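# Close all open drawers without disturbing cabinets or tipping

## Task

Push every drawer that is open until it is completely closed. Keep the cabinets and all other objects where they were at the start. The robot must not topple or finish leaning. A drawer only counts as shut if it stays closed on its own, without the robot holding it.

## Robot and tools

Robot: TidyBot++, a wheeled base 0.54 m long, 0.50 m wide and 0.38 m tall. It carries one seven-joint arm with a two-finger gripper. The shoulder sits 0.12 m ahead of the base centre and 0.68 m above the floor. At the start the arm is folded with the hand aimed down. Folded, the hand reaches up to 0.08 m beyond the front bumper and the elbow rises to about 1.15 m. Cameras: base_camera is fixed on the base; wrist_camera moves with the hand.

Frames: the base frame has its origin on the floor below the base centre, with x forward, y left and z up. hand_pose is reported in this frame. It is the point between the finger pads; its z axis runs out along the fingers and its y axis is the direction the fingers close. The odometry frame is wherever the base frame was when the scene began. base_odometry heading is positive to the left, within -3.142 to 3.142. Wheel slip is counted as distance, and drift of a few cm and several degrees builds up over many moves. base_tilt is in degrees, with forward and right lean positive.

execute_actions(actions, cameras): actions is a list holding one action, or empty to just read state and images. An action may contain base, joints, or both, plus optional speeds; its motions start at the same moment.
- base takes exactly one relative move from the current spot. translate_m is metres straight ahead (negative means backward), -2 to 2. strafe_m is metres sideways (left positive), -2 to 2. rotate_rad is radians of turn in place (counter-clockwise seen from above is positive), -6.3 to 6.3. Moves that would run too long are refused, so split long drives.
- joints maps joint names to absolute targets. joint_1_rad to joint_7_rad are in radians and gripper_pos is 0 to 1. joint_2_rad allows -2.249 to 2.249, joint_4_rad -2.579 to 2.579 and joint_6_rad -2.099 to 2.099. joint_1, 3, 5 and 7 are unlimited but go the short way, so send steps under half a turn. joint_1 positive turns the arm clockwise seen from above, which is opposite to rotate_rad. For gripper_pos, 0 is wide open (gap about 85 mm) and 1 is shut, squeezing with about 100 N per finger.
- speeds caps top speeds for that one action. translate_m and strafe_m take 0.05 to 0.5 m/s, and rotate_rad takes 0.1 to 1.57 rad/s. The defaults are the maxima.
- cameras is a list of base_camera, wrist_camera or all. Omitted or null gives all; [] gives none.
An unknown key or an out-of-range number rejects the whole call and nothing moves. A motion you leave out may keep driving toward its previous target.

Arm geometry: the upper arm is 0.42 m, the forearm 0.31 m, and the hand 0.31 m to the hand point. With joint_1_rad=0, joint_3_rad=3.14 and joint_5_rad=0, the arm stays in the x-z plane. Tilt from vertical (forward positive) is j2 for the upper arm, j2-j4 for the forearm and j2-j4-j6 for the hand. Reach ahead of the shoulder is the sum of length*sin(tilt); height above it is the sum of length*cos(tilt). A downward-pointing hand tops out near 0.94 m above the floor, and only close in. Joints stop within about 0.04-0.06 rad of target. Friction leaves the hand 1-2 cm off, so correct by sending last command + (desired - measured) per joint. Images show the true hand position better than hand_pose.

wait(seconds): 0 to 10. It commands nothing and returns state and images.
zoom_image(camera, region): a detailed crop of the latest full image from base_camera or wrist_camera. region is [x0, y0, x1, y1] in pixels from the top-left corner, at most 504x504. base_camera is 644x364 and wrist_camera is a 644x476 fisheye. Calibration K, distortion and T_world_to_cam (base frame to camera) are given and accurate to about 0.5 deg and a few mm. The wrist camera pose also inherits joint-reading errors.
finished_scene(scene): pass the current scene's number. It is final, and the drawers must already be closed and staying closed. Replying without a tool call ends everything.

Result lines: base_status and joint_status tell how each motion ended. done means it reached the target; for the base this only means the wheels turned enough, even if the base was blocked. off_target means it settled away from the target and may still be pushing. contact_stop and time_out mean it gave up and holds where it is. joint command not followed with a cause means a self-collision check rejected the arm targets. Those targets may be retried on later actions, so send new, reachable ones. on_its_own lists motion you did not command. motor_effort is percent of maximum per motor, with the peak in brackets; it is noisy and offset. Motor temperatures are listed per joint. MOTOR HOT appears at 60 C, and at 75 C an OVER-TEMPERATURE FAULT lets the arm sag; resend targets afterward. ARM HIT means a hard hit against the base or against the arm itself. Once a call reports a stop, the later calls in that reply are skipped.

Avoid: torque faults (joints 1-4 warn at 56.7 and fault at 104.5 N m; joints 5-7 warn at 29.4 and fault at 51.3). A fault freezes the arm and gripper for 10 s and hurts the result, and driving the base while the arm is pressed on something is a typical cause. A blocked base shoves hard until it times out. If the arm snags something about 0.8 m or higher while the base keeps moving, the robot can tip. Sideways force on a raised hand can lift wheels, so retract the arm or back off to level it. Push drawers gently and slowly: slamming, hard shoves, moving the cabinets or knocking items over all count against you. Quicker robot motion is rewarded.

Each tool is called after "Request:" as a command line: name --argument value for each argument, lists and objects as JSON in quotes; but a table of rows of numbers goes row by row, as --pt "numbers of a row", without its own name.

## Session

Request:
execute_actions --actions '[{"joints":{"joint_6_rad":0.3,"gripper_pos":1}}]' --cameras '["wrist_camera"]'

Request:
execute_actions --actions '[{"joints":{"joint_1_rad":3.0}}]' --cameras '["wrist_camera"]'

Scene clock: 1.43 s.
Motor temperatures (°C, as the motors report them): [26 28 25 24 32 32 36]
base_odometry: x=+0.000 y=+0.000 heading=+0.000 (m, m, rad; odometry frame)
base_tilt: forward=-0.1 right=-0.5 (deg)
base_status: not commanded
joint_positions: joint_1_rad=+0.047 joint_2_rad=-0.347 joint_3_rad=+3.153 joint_4_rad=-2.494 joint_5_rad=+0.032 joint_6_rad=+0.297 joint_7_rad=+1.599 gripper_pos=+0.999
joint_status: all done
motor_effort: joint_1_rad=+0(0) joint_2_rad=-6(7) joint_3_rad=+1(0) joint_4_rad=+18(20) joint_5_rad=-1(1) joint_6_rad=+9(9) joint_7_rad=+0(0) (%)
hand_pose: x=+0.5383 y=-0.0206 z=+0.8203 quat_wxyz=(+0.030, +0.799, +0.002, +0.601) (m; base frame)
pictures: wrist_camera
camera_calibration (this result's frames):
wrist_camera: T_world_to_cam=[[-0.0215833, -0.998272, 0.054653, -0.0529163], [-0.261147, -0.0471386, -0.964147, 0.992639], [0.965058, -0.035082, -0.259679, -0.173953], [0, 0, 0, 1]] pos_world=[0.425958, -0.0121358, 0.914771]
Images, in order (width x height): wrist_camera 644x476.

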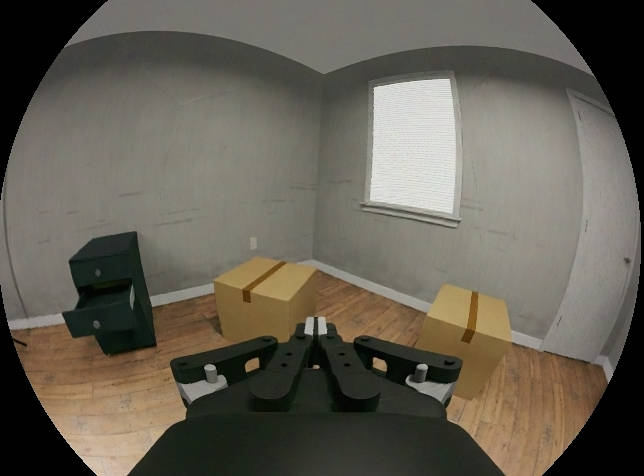

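Scene clock: 5.23 s.
Motor temperatures (°C, as the motors report them): [26 28 25 24 32 32 36]
base_odometry: x=+0.000 y=+0.000 heading=+0.000 (m, m, rad; odometry frame)
base_tilt: forward=-0.1 right=-0.5 (deg)
base_status: not commanded
joint_positions: joint_1_rad=+2.988 joint_2_rad=-0.347 joint_3_rad=+3.153 joint_4_rad=-2.494 joint_5_rad=+0.032 joint_6_rad=+0.297 joint_7_rad=+1.599 gripper_pos=+0.999
joint_status: all done
motor_effort: joint_1_rad=+0(0) joint_2_rad=-7(7) joint_3_rad=+1(1) joint_4_rad=+19(19) joint_5_rad=+0(1) joint_6_rad=+9(8) joint_7_rad=-1(0) (%)
hand_pose: x=-0.2960 y=-0.0634 z=+0.8203 quat_wxyz=(+0.601, +0.082, -0.794, +0.030) (m; base frame)
pictures: wrist_camera
camera_calibration (this result's frames):
wrist_camera: T_world_to_cam=[[-0.177847, 0.982539, 0.0546529, -0.0343208], [0.24651, 0.0982499, -0.964147, 0.932228], [-0.952682, -0.157998, -0.259679, 0.0542577], [0, 0, 0, 1]] pos_world=[-0.184217, -0.0492972, 0.914771]
Images, in order (width x height): wrist_camera 644x476.

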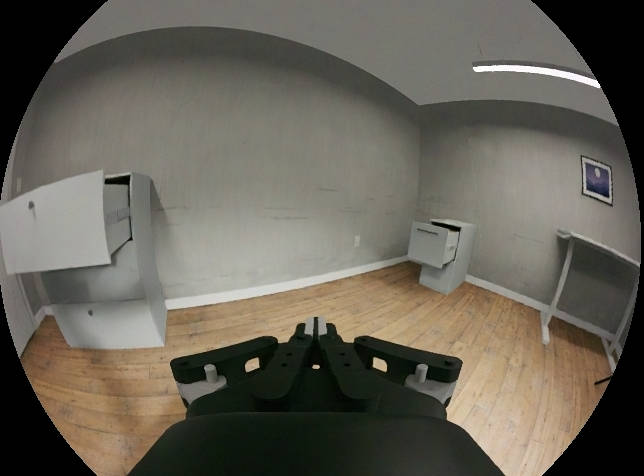

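Request:
execute_actions --actions '[{"base":{"rotate_rad":-2.15},"joints":{"joint_1_rad":0,"joint_5_rad":0}}]'

Scene clock: 9.30 s.
Motor temperatures (°C, as the motors report them): [26 28 25 24 32 32 36]
base_odometry: x=+0.000 y=+0.000 heading=-2.150 (m, m, rad; odometry frame)
base_tilt: forward=-0.1 right=-0.5 (deg)
base_status: done
joint_positions: joint_1_rad=+0.012 joint_2_rad=-0.347 joint_3_rad=+3.153 joint_4_rad=-2.494 joint_5_rad=+0.026 joint_6_rad=+0.297 joint_7_rad=+1.599 gripper_pos=+0.999
joint_status: all done
motor_effort: joint_1_rad=-1(1) joint_2_rad=-7(6) joint_3_rad=+0(1) joint_4_rad=+19(19) joint_5_rad=+0(1) joint_6_rad=+8(9) joint_7_rad=+0(1) (%)
hand_pose: x=+0.5388 y=-0.0062 z=+0.8203 quat_wxyz=(+0.018, +0.799, +0.013, +0.601) (m; base frame)
pictures: base_camera, wrist_camera
camera_calibration (this result's frames):
wrist_camera: T_world_to_cam=[[0.0105342, -0.998744, 0.0489778, -0.0511505], [-0.259378, -0.0500332, -0.964479, 0.992756], [0.965719, -0.00254373, -0.259579, -0.174131], [0, 0, 0, 1]] pos_world=[0.426199, -0.00185843, 0.914797]
Images, in order (width x height): base_camera 644x364, wrist_camera 644x476.

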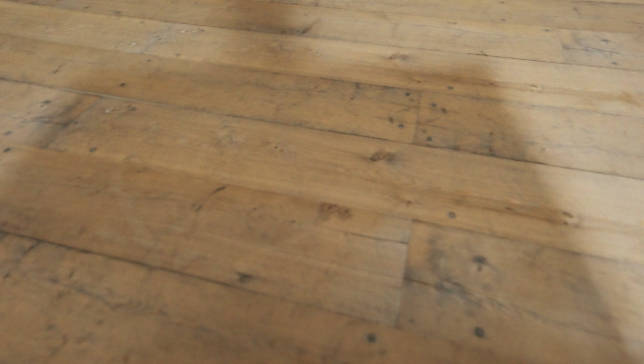

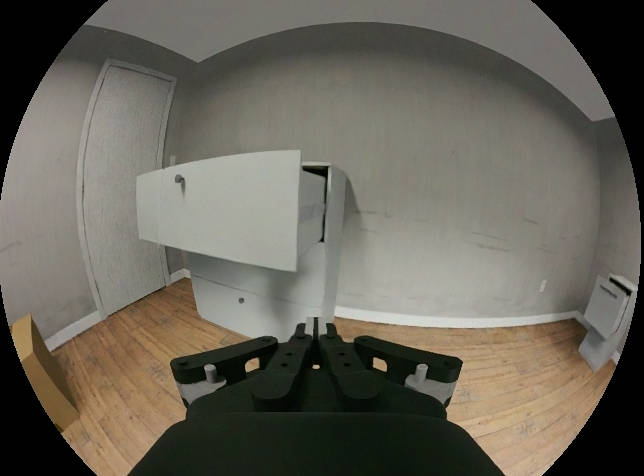

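Request:
execute_actions --actions '[{"base":{"rotate_rad":-0.27}}]' --cameras '[]'

Request:
execute_actions --actions '[{"base":{"strafe_m":0.68}}]'

Scene clock: 10.57 s.
Motor temperatures (°C, as the motors report them): [26 28 25 24 32 32 36]
base_odometry: x=+0.000 y=+0.000 heading=-2.420 (m, m, rad; odometry frame)
base_tilt: forward=-0.1 right=-0.5 (deg)
base_status: done
joint_positions: joint_1_rad=+0.009 joint_2_rad=-0.347 joint_3_rad=+3.153 joint_4_rad=-2.494 joint_5_rad=+0.024 joint_6_rad=+0.297 joint_7_rad=+1.599 gripper_pos=+0.999
joint_status: not commanded
motor_effort: joint_1_rad=+0(1) joint_2_rad=-7(7) joint_3_rad=+0(2) joint_4_rad=+18(19) joint_5_rad=+0(1) joint_6_rad=+9(9) joint_7_rad=-1(0) (%)
hand_pose: x=+0.5388 y=-0.0055 z=+0.8203 quat_wxyz=(+0.017, +0.799, +0.013, +0.601) (m; base frame)
pictures: none
No camera images: the call's "cameras" was empty. Leave "cameras" out to get every camera's image.

Scene clock: 13.30 s.
Motor temperatures (°C, as the motors report them): [26 28 25 24 32 32 36]
base_odometry: x=+0.449 y=-0.511 heading=-2.420 (m, m, rad; odometry frame)
base_tilt: forward=-0.1 right=-0.5 (deg)
base_status: done
joint_positions: joint_1_rad=+0.009 joint_2_rad=-0.347 joint_3_rad=+3.153 joint_4_rad=-2.494 joint_5_rad=+0.024 joint_6_rad=+0.297 joint_7_rad=+1.599 gripper_pos=+0.999
joint_status: not commanded
motor_effort: joint_1_rad=+0(1) joint_2_rad=-6(6) joint_3_rad=+1(2) joint_4_rad=+19(18) joint_5_rad=+0(1) joint_6_rad=+9(9) joint_7_rad=-1(1) (%)
hand_pose: x=+0.5388 y=-0.0055 z=+0.8203 quat_wxyz=(+0.017, +0.799, +0.013, +0.602) (m; base frame)
pictures: base_camera, wrist_camera
camera_calibration (this result's frames):
wrist_camera: T_world_to_cam=[[0.0114399, -0.998824, 0.0471059, -0.0494681], [-0.2593, -0.0484607, -0.96458, 0.992848], [0.965729, -0.00117988, -0.25955, -0.174165], [0, 0, 0, 1]] pos_world=[0.426208, -0.0015013, 0.914807]
Images, in order (width x height): base_camera 644x364, wrist_camera 644x476.

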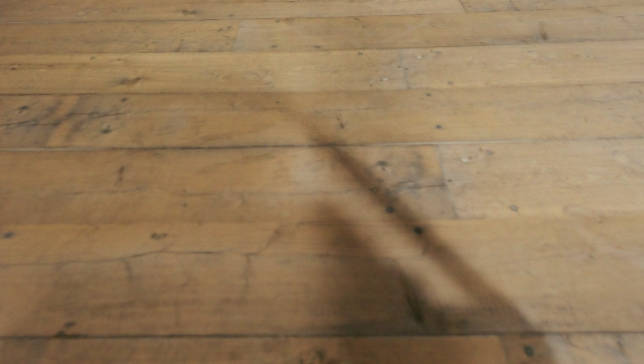

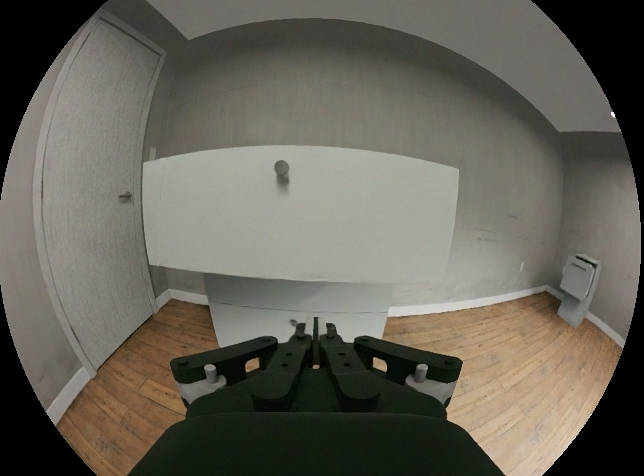

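Bottom looks flush. Push.

Request:
execute_actions --actions '[{"base":{"translate_m":0.6},"speeds":{"translate_m":0.15}}]'

Scene clock: 18.10 s.
Motor temperatures (°C, as the motors report them): [26 28 25 24 32 32 36]
base_odometry: x=-0.002 y=-0.907 heading=-2.420 (m, m, rad; odometry frame)
base_tilt: forward=-0.1 right=-0.6 (deg)
base_status: done
joint_positions: joint_1_rad=+0.007 joint_2_rad=-0.352 joint_3_rad=+3.153 joint_4_rad=-2.504 joint_5_rad=+0.024 joint_6_rad=+0.295 joint_7_rad=+1.599 gripper_pos=+0.999
joint_status: not commanded
motor_effort: joint_1_rad=+0(2) joint_2_rad=-6(14) joint_3_rad=+1(3) joint_4_rad=+19(33) joint_5_rad=-1(1) joint_6_rad=+9(13) joint_7_rad=+0(1) (%)
hand_pose: x=+0.5355 y=-0.0045 z=+0.8166 quat_wxyz=(+0.016, +0.800, +0.014, +0.599) (m; base frame)
pictures: base_camera, wrist_camera
camera_calibration (this result's frames):
wrist_camera: T_world_to_cam=[[0.0139959, -0.998803, 0.0468681, -0.0494176], [-0.265234, -0.048902, -0.962943, 0.99025], [0.964083, 0.0010463, -0.265601, -0.16617], [0, 0, 0, 1]] pos_world=[0.423541, -0.000759398, 0.911736]
Images, in order (width x height): base_camera 644x364, wrist_camera 644x476.

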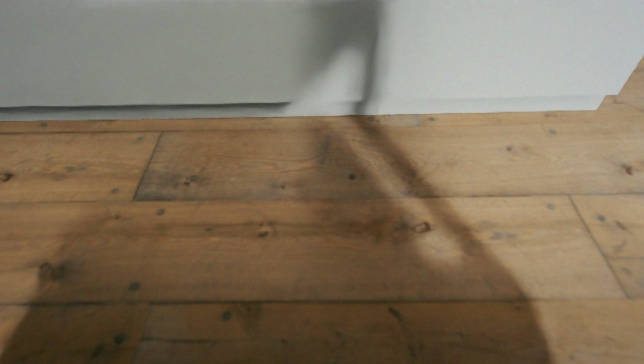

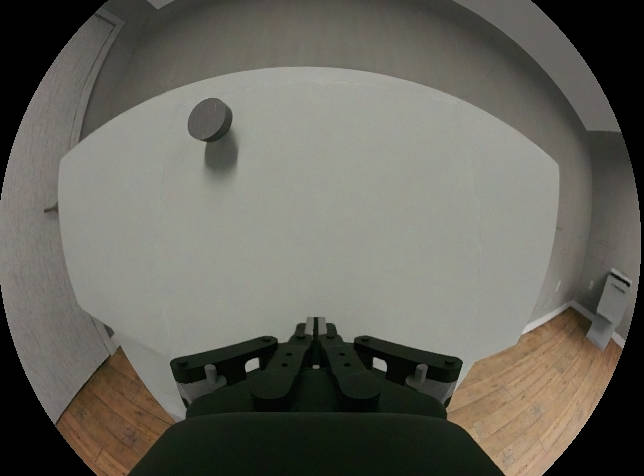

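Request:
execute_actions --actions '[{"base":{"translate_m":0.10},"speeds":{"translate_m":0.07}}]'

Scene clock: 20.23 s.
Motor temperatures (°C, as the motors report them): [26 28 25 24 32 32 36]
base_odometry: x=-0.077 y=-0.973 heading=-2.421 (m, m, rad; odometry frame)
base_tilt: forward=-0.1 right=-0.5 (deg)
base_status: done
joint_positions: joint_1_rad=+0.007 joint_2_rad=-0.358 joint_3_rad=+3.153 joint_4_rad=-2.508 joint_5_rad=+0.024 joint_6_rad=+0.294 joint_7_rad=+1.599 gripper_pos=+0.999
joint_status: not commanded
motor_effort: joint_1_rad=-1(2) joint_2_rad=-6(7) joint_3_rad=+0(3) joint_4_rad=+18(27) joint_5_rad=-1(1) joint_6_rad=+9(12) joint_7_rad=-1(0) (%)
hand_pose: x=+0.5336 y=-0.0044 z=+0.8163 quat_wxyz=(+0.016, +0.800, +0.014, +0.599) (m; base frame)
pictures: base_camera, wrist_camera
camera_calibration (this result's frames):
wrist_camera: T_world_to_cam=[[0.0142861, -0.9988, 0.0468367, -0.0493462], [-0.264607, -0.048948, -0.963113, 0.989307], [0.964251, 0.00136583, -0.264989, -0.164965], [0, 0, 0, 1]] pos_world=[0.42155, -0.000637137, 0.911412]
Images, in order (width x height): base_camera 644x364, wrist_camera 644x476.

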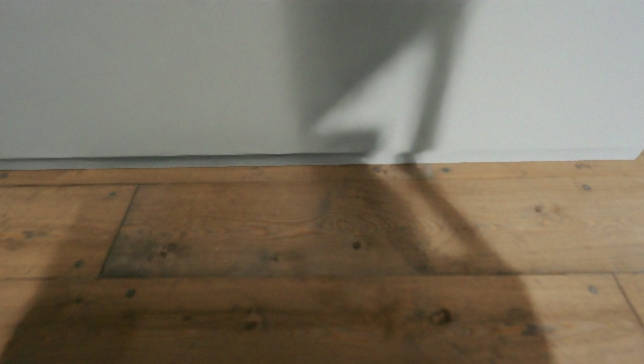

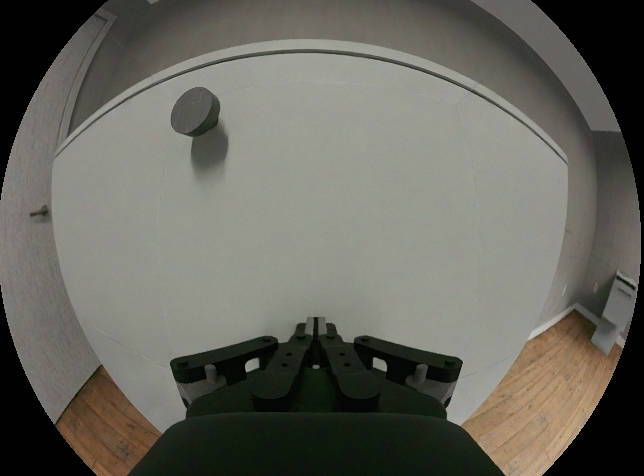

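Request:
execute_actions --actions '[{"base":{"translate_m":0.025},"speeds":{"translate_m":0.05}}]' --cameras '[]'

Request:
execute_actions --actions '[{"base":{"translate_m":-0.06}}]' --cameras '[]'

Request:
execute_actions --actions '[{"base":{"rotate_rad":-1.55}}]' --cameras '[]'

Request:
execute_actions --actions '[{"base":{"translate_m":1.0},"joints":{"joint_2_rad":1.2,"joint_4_rad":-1.4,"joint_6_rad":0.75}}]'

Scene clock: 21.53 s.
Motor temperatures (°C, as the motors report them): [26 28 25 24 32 32 36]
base_odometry: x=-0.095 y=-0.989 heading=-2.421 (m, m, rad; odometry frame)
base_tilt: forward=-0.1 right=-0.5 (deg)
base_status: done
joint_positions: joint_1_rad=+0.007 joint_2_rad=-0.418 joint_3_rad=+3.153 joint_4_rad=-2.552 joint_5_rad=+0.023 joint_6_rad=+0.293 joint_7_rad=+1.599 gripper_pos=+0.999
joint_status: not commanded
motor_effort: joint_1_rad=-1(1) joint_2_rad=+9(12) joint_3_rad=+0(1) joint_4_rad=+30(32) joint_5_rad=-1(1) joint_6_rad=+12(14) joint_7_rad=-1(1) (%)
hand_pose: x=+0.5141 y=-0.0041 z=+0.8159 quat_wxyz=(+0.016, +0.796, +0.014, +0.606) (m; base frame)
pictures: none
No camera images: the call's "cameras" was empty. Leave "cameras" out to get every camera's image.

Scene clock: 22.60 s.
Motor temperatures (°C, as the motors report them): [26 28 25 24 32 32 36]
base_odometry: x=-0.050 y=-0.950 heading=-2.420 (m, m, rad; odometry frame)
base_tilt: forward=-0.1 right=-0.5 (deg)
base_status: done
joint_positions: joint_1_rad=+0.006 joint_2_rad=-0.348 joint_3_rad=+3.153 joint_4_rad=-2.499 joint_5_rad=+0.023 joint_6_rad=+0.293 joint_7_rad=+1.599 gripper_pos=+0.999
joint_status: not commanded
motor_effort: joint_1_rad=+0(1) joint_2_rad=-7(10) joint_3_rad=+1(1) joint_4_rad=+19(29) joint_5_rad=-1(1) joint_6_rad=+8(12) joint_7_rad=-1(0) (%)
hand_pose: x=+0.5371 y=-0.0044 z=+0.8169 quat_wxyz=(+0.016, +0.801, +0.014, +0.598) (m; base frame)
pictures: none
No camera images: the call's "cameras" was empty. Leave "cameras" out to get every camera's image.

Scene clock: 24.87 s.
Motor temperatures (°C, as the motors report them): [26 28 25 24 32 32 36]
base_odometry: x=-0.050 y=-0.950 heading=+2.313 (m, m, rad; odometry frame)
base_tilt: forward=-0.1 right=-0.5 (deg)
base_status: done
joint_positions: joint_1_rad=+0.006 joint_2_rad=-0.348 joint_3_rad=+3.154 joint_4_rad=-2.499 joint_5_rad=+0.023 joint_6_rad=+0.293 joint_7_rad=+1.599 gripper_pos=+0.999
joint_status: not commanded
motor_effort: joint_1_rad=+0(1) joint_2_rad=-6(7) joint_3_rad=+1(2) joint_4_rad=+18(19) joint_5_rad=+0(1) joint_6_rad=+9(9) joint_7_rad=+0(1) (%)
hand_pose: x=+0.5371 y=-0.0046 z=+0.8169 quat_wxyz=(+0.016, +0.801, +0.014, +0.598) (m; base frame)
pictures: none
No camera images: the call's "cameras" was empty. Leave "cameras" out to get every camera's image.

Scene clock: 28.23 s.
Motor temperatures (°C, as the motors report them): [26 28 25 24 32 32 36]
base_odometry: x=-0.725 y=-0.212 heading=+2.313 (m, m, rad; odometry frame)
base_tilt: forward=+0.0 right=-0.5 (deg)
base_status: done
joint_positions: joint_1_rad=+0.006 joint_2_rad=+1.190 joint_3_rad=+3.154 joint_4_rad=-1.416 joint_5_rad=+0.023 joint_6_rad=+0.726 joint_7_rad=+1.599 gripper_pos=+0.999
joint_status: all done
motor_effort: joint_1_rad=+0(0) joint_2_rad=-47(49) joint_3_rad=+0(1) joint_4_rad=+13(21) joint_5_rad=-1(0) joint_6_rad=+9(9) joint_7_rad=+0(1) (%)
hand_pose: x=+0.9665 y=-0.0055 z=+0.4728 quat_wxyz=(+0.015, +0.807, +0.022, +0.590) (m; base frame)
pictures: base_camera, wrist_camera
camera_calibration (this result's frames):
wrist_camera: T_world_to_cam=[[0.028506, -0.998144, 0.0538199, -0.057598], [-0.287239, -0.0597504, -0.955993, 0.791408], [0.957435, 0.0117923, -0.288409, -0.655722], [0, 0, 0, 1]] pos_world=[0.856776, -0.00247171, 0.570564]
Images, in order (width x height): base_camera 644x364, wrist_camera 644x476.

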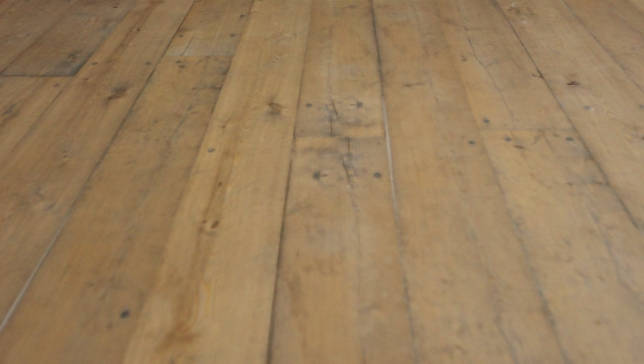

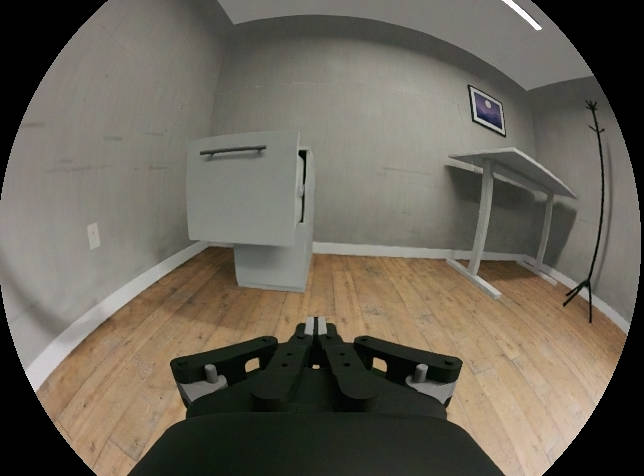

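Request:
execute_actions --actions '[{"base":{"strafe_m":0.26}}]' --cameras '[]'

Request:
execute_actions --actions '[{"base":{"translate_m":0.74},"speeds":{"translate_m":0.17}}]'

Scene clock: 30.43 s.
Motor temperatures (°C, as the motors report them): [26 28 25 24 32 32 36]
base_odometry: x=-0.917 y=-0.388 heading=+2.312 (m, m, rad; odometry frame)
base_tilt: forward=+0.0 right=-0.5 (deg)
base_status: done
joint_positions: joint_1_rad=-0.007 joint_2_rad=+1.190 joint_3_rad=+3.153 joint_4_rad=-1.416 joint_5_rad=+0.022 joint_6_rad=+0.727 joint_7_rad=+1.599 gripper_pos=+0.999
joint_status: not commanded
motor_effort: joint_1_rad=+0(5) joint_2_rad=-48(49) joint_3_rad=-1(2) joint_4_rad=+13(13) joint_5_rad=-1(1) joint_6_rad=+9(9) joint_7_rad=-1(0) (%)
hand_pose: x=+0.9665 y=+0.0060 z=+0.4728 quat_wxyz=(+0.011, +0.807, +0.027, +0.590) (m; base frame)
pictures: none
No camera images: the call's "cameras" was empty. Leave "cameras" out to get every camera's image.

Scene clock: 35.50 s.
Motor temperatures (°C, as the motors report them): [26 28 25 24 32 32 36]
base_odometry: x=-1.417 y=+0.158 heading=+2.312 (m, m, rad; odometry frame)
base_tilt: forward=+0.0 right=-0.5 (deg)
base_status: done
joint_positions: joint_1_rad=-0.003 joint_2_rad=+1.193 joint_3_rad=+3.153 joint_4_rad=-1.409 joint_5_rad=+0.019 joint_6_rad=+0.731 joint_7_rad=+1.599 gripper_pos=+0.999
joint_status: not commanded
motor_effort: joint_1_rad=+0(3) joint_2_rad=-48(51) joint_3_rad=-1(2) joint_4_rad=+13(28) joint_5_rad=+0(0) joint_6_rad=+8(11) joint_7_rad=+0(0) (%)
hand_pose: x=+0.9689 y=+0.0023 z=+0.4748 quat_wxyz=(+0.012, +0.805, +0.024, +0.593) (m; base frame)
pictures: base_camera, wrist_camera
camera_calibration (this result's frames):
wrist_camera: T_world_to_cam=[[0.034874, -0.998077, 0.0512523, -0.055006], [-0.278845, -0.0589644, -0.958524, 0.787527], [0.959703, 0.0191361, -0.280365, -0.663573], [0, 0, 0, 1]] pos_world=[0.85835, 0.00423412, 0.57164]
Images, in order (width x height): base_camera 644x364, wrist_camera 644x476.

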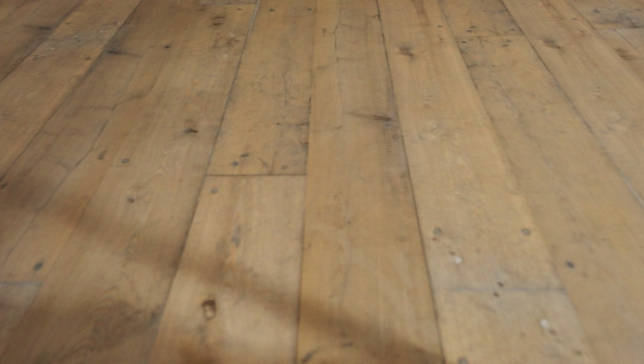

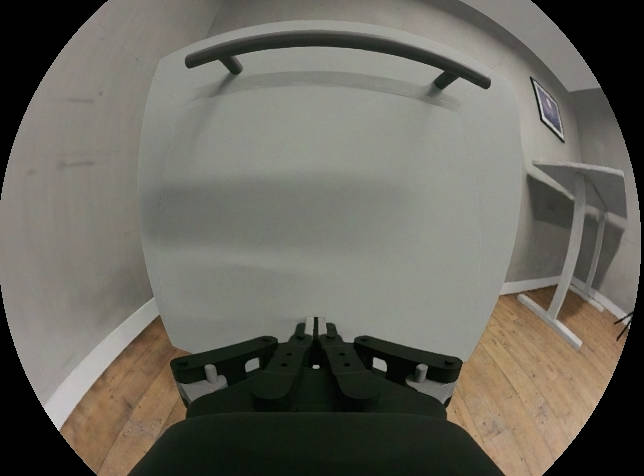

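Request:
execute_actions --actions '[{"base":{"translate_m":0.08},"speeds":{"translate_m":0.07}}]' --cameras '["base_camera"]'

Scene clock: 37.40 s.
Motor temperatures (°C, as the motors report them): [26 28 25 24 32 32 36]
base_odometry: x=-1.471 y=+0.217 heading=+2.312 (m, m, rad; odometry frame)
base_tilt: forward=+0.0 right=-0.5 (deg)
base_status: done
joint_positions: joint_1_rad=-0.002 joint_2_rad=+1.192 joint_3_rad=+3.153 joint_4_rad=-1.409 joint_5_rad=+0.019 joint_6_rad=+0.731 joint_7_rad=+1.599 gripper_pos=+0.999
joint_status: not commanded
motor_effort: joint_1_rad=+0(3) joint_2_rad=-48(50) joint_3_rad=-1(2) joint_4_rad=+13(23) joint_5_rad=-1(0) joint_6_rad=+9(9) joint_7_rad=-1(1) (%)
hand_pose: x=+0.9692 y=+0.0016 z=+0.4756 quat_wxyz=(+0.012, +0.804, +0.023, +0.594) (m; base frame)
pictures: base_camera
Images, in order (width x height): base_camera 644x364.

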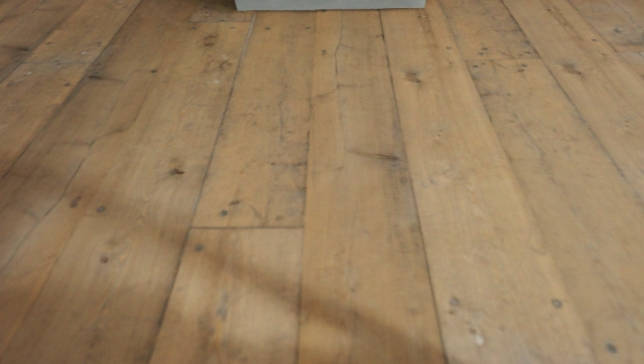

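Request:
execute_actions --actions '[{"base":{"translate_m":0.035},"speeds":{"translate_m":0.05}}]' --cameras '[]'

Scene clock: 38.83 s.
Motor temperatures (°C, as the motors report them): [26 28 25 24 32 32 36]
base_odometry: x=-1.495 y=+0.242 heading=+2.312 (m, m, rad; odometry frame)
base_tilt: forward=-0.1 right=-0.5 (deg)
base_status: done
joint_positions: joint_1_rad=-0.002 joint_2_rad=+1.173 joint_3_rad=+3.153 joint_4_rad=-1.471 joint_5_rad=+0.019 joint_6_rad=+0.738 joint_7_rad=+1.599 gripper_pos=+0.999
joint_status: not commanded
motor_effort: joint_1_rad=+1(1) joint_2_rad=-42(50) joint_3_rad=+1(1) joint_4_rad=+26(31) joint_5_rad=-1(1) joint_6_rad=+8(10) joint_7_rad=+0(1) (%)
hand_pose: x=+0.9509 y=+0.0014 z=+0.4661 quat_wxyz=(+0.012, +0.815, +0.023, +0.579) (m; base frame)
pictures: none
No camera images: the call's "cameras" was empty. Leave "cameras" out to get every camera's image.

Request:
execute_actions --actions '[{"base":{"translate_m":-1.03}}]' --cameras '[]'

Request:
execute_actions --actions '[{"base":{"rotate_rad":-1.57}}]' --cameras '[]'

Request:
execute_actions --actions '[{"base":{"translate_m":0.8}}]'

Scene clock: 42.60 s.
Motor temperatures (°C, as the motors report them): [26 28 25 24 32 32 36]
base_odometry: x=-0.799 y=-0.518 heading=+2.312 (m, m, rad; odometry frame)
base_tilt: forward=-0.1 right=-0.5 (deg)
base_status: done
joint_positions: joint_1_rad=-0.001 joint_2_rad=+1.201 joint_3_rad=+3.153 joint_4_rad=-1.401 joint_5_rad=+0.019 joint_6_rad=+0.739 joint_7_rad=+1.599 gripper_pos=+0.999
joint_status: not commanded
motor_effort: joint_1_rad=-1(3) joint_2_rad=-48(51) joint_3_rad=+0(1) joint_4_rad=+13(24) joint_5_rad=+0(1) joint_6_rad=+9(12) joint_7_rad=-1(0) (%)
hand_pose: x=+0.9709 y=+0.0010 z=+0.4742 quat_wxyz=(+0.013, +0.802, +0.023, +0.596) (m; base frame)
pictures: none
No camera images: the call's "cameras" was empty. Leave "cameras" out to get every camera's image.

Scene clock: 45.33 s.
Motor temperatures (°C, as the motors report them): [26 28 25 24 32 32 36]
base_odometry: x=-0.799 y=-0.518 heading=+0.743 (m, m, rad; odometry frame)
base_tilt: forward=+0.0 right=-0.5 (deg)
base_status: done
joint_positions: joint_1_rad=+0.003 joint_2_rad=+1.201 joint_3_rad=+3.159 joint_4_rad=-1.401 joint_5_rad=+0.017 joint_6_rad=+0.739 joint_7_rad=+1.599 gripper_pos=+0.999
joint_status: not commanded
motor_effort: joint_1_rad=-1(9) joint_2_rad=-48(49) joint_3_rad=+0(4) joint_4_rad=+13(14) joint_5_rad=+0(1) joint_6_rad=+9(9) joint_7_rad=-1(1) (%)
hand_pose: x=+0.9710 y=-0.0062 z=+0.4742 quat_wxyz=(+0.017, +0.802, +0.021, +0.596) (m; base frame)
pictures: none
No camera images: the call's "cameras" was empty. Leave "cameras" out to get every camera's image.

Scene clock: 48.30 s.
Motor temperatures (°C, as the motors report them): [26 29 25 24 32 32 36]
base_odometry: x=-0.209 y=+0.023 heading=+0.742 (m, m, rad; odometry frame)
base_tilt: forward=+0.0 right=-0.5 (deg)
base_status: done
joint_positions: joint_1_rad=+0.003 joint_2_rad=+1.201 joint_3_rad=+3.159 joint_4_rad=-1.401 joint_5_rad=+0.017 joint_6_rad=+0.739 joint_7_rad=+1.599 gripper_pos=+0.999
joint_status: not commanded
motor_effort: joint_1_rad=+0(1) joint_2_rad=-48(51) joint_3_rad=+0(1) joint_4_rad=+13(15) joint_5_rad=-1(0) joint_6_rad=+8(10) joint_7_rad=+0(0) (%)
hand_pose: x=+0.9710 y=-0.0062 z=+0.4742 quat_wxyz=(+0.017, +0.802, +0.021, +0.596) (m; base frame)
pictures: base_camera, wrist_camera
camera_calibration (this result's frames):
wrist_camera: T_world_to_cam=[[0.0246393, -0.998115, 0.056213, -0.0558815], [-0.27143, -0.0607971, -0.960536, 0.780804], [0.962143, 0.00840906, -0.272416, -0.671734], [0, 0, 0, 1]] pos_world=[0.859615, -0.00265693, 0.570141]
Images, in order (width x height): base_camera 644x364, wrist_camera 644x476.

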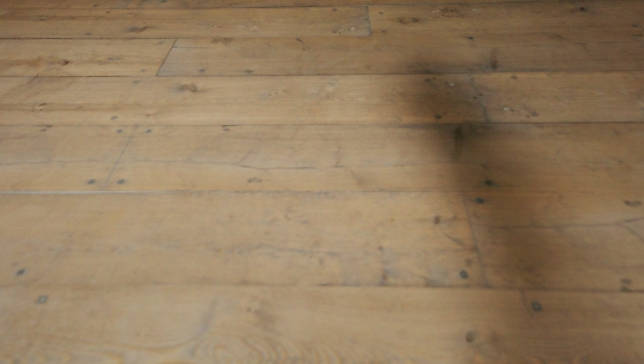

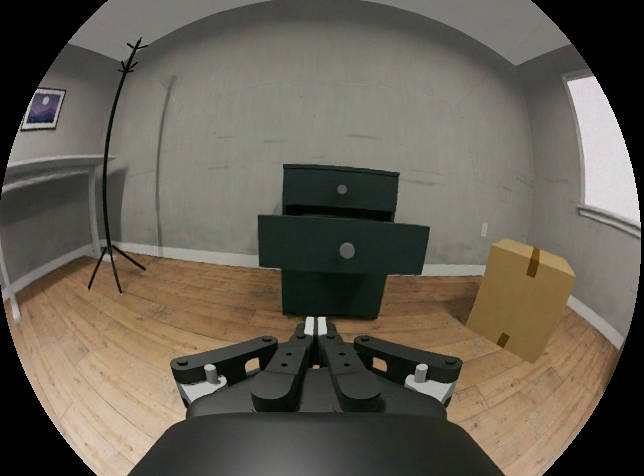

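Request:
execute_actions --actions '[{"base":{"translate_m":0.55},"joints":{"joint_1_rad":-0.03,"joint_2_rad":1.29,"joint_6_rad":0.84},"speeds":{"translate_m":0.15}}]'

Scene clock: 52.87 s.
Motor temperatures (°C, as the motors report them): [26 29 25 24 32 32 36]
base_odometry: x=+0.197 y=+0.394 heading=+0.742 (m, m, rad; odometry frame)
base_tilt: forward=+0.0 right=-0.6 (deg)
base_status: done
joint_positions: joint_1_rad=-0.021 joint_2_rad=+1.287 joint_3_rad=+3.159 joint_4_rad=-1.405 joint_5_rad=+0.017 joint_6_rad=+0.817 joint_7_rad=+1.599 gripper_pos=+0.999
joint_status: all done
motor_effort: joint_1_rad=+0(2) joint_2_rad=-47(50) joint_3_rad=-1(1) joint_4_rad=+12(20) joint_5_rad=-1(0) joint_6_rad=+9(10) joint_7_rad=-1(1) (%)
hand_pose: x=+0.9563 y=+0.0140 z=+0.4229 quat_wxyz=(+0.009, +0.806, +0.031, +0.592) (m; base frame)
pictures: base_camera, wrist_camera
camera_calibration (this result's frames):
wrist_camera: T_world_to_cam=[[0.0503784, -0.997207, 0.0551291, -0.0567087], [-0.281413, -0.0671362, -0.957235, 0.737016], [0.958263, 0.0327099, -0.28401, -0.663518], [0, 0, 0, 1]] pos_world=[0.846088, 0.0146337, 0.520179]
Images, in order (width x height): base_camera 644x364, wrist_camera 644x476.

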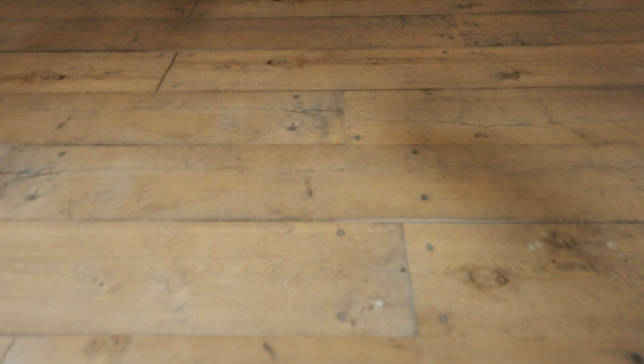

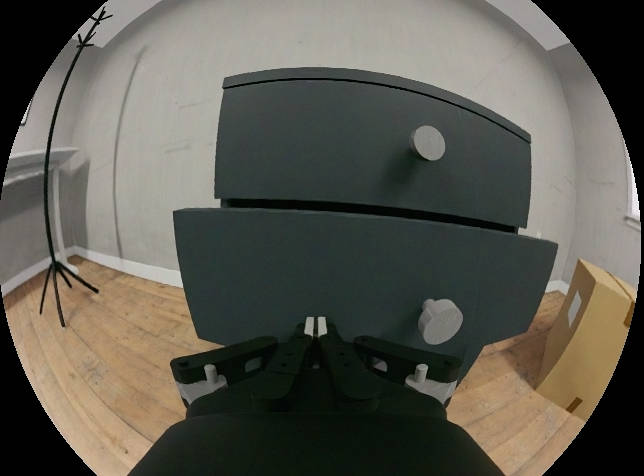

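Request:
execute_actions --actions '[{"base":{"translate_m":0.085},"speeds":{"translate_m":0.06}}]' --cameras '["wrist_camera"]'

Scene clock: 54.87 s.
Motor temperatures (°C, as the motors report them): [26 29 25 24 32 32 36]
base_odometry: x=+0.259 y=+0.451 heading=+0.741 (m, m, rad; odometry frame)
base_tilt: forward=-0.1 right=-0.6 (deg)
base_status: done
joint_positions: joint_1_rad=-0.022 joint_2_rad=+1.285 joint_3_rad=+3.159 joint_4_rad=-1.440 joint_5_rad=+0.017 joint_6_rad=+0.820 joint_7_rad=+1.599 gripper_pos=+0.999
joint_status: not commanded
motor_effort: joint_1_rad=+0(2) joint_2_rad=-49(50) joint_3_rad=+0(2) joint_4_rad=+19(28) joint_5_rad=-1(0) joint_6_rad=+9(10) joint_7_rad=+0(1) (%)
hand_pose: x=+0.9440 y=+0.0149 z=+0.4109 quat_wxyz=(+0.008, +0.814, +0.032, +0.580) (m; base frame)
pictures: wrist_camera
camera_calibration (this result's frames):
wrist_camera: T_world_to_cam=[[0.05304, -0.997137, 0.0539016, -0.0565027], [-0.309038, -0.0677182, -0.948636, 0.74463], [0.949569, 0.0336579, -0.311745, -0.635556], [0, 0, 0, 1]] pos_world=[0.836621, 0.0154756, 0.511297]
Images, in order (width x height): wrist_camera 644x476.

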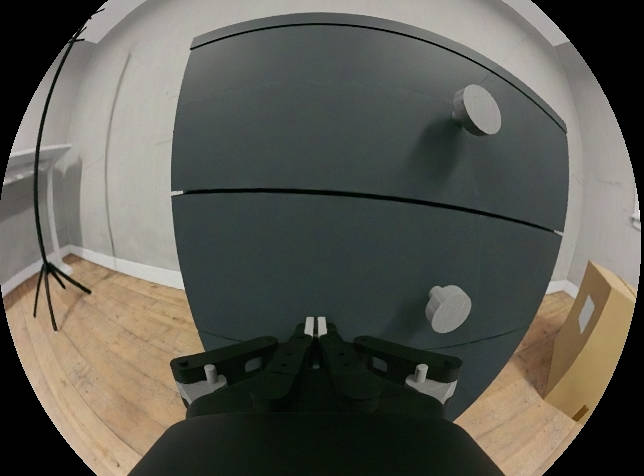

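Request:
execute_actions --actions '[{"base":{"translate_m":-0.06}}]' --cameras '[]'

Request:
finished_scene --scene 2

Scene clock: 56.07 s.
Motor temperatures (°C, as the motors report them): [26 29 25 24 32 32 36]
base_odometry: x=+0.215 y=+0.411 heading=+0.742 (m, m, rad; odometry frame)
base_tilt: forward=+0.0 right=-0.5 (deg)
base_status: done
joint_positions: joint_1_rad=-0.022 joint_2_rad=+1.285 joint_3_rad=+3.159 joint_4_rad=-1.400 joint_5_rad=+0.017 joint_6_rad=+0.820 joint_7_rad=+1.599 gripper_pos=+0.999
joint_status: not commanded
motor_effort: joint_1_rad=+0(1) joint_2_rad=-48(51) joint_3_rad=-1(1) joint_4_rad=+12(18) joint_5_rad=+0(1) joint_6_rad=+9(9) joint_7_rad=+0(1) (%)
hand_pose: x=+0.9592 y=+0.0156 z=+0.4282 quat_wxyz=(+0.009, +0.802, +0.032, +0.596) (m; base frame)
pictures: none
No camera images: the call's "cameras" was empty. Leave "cameras" out to get every camera's image.

The scene is finished: the task was done.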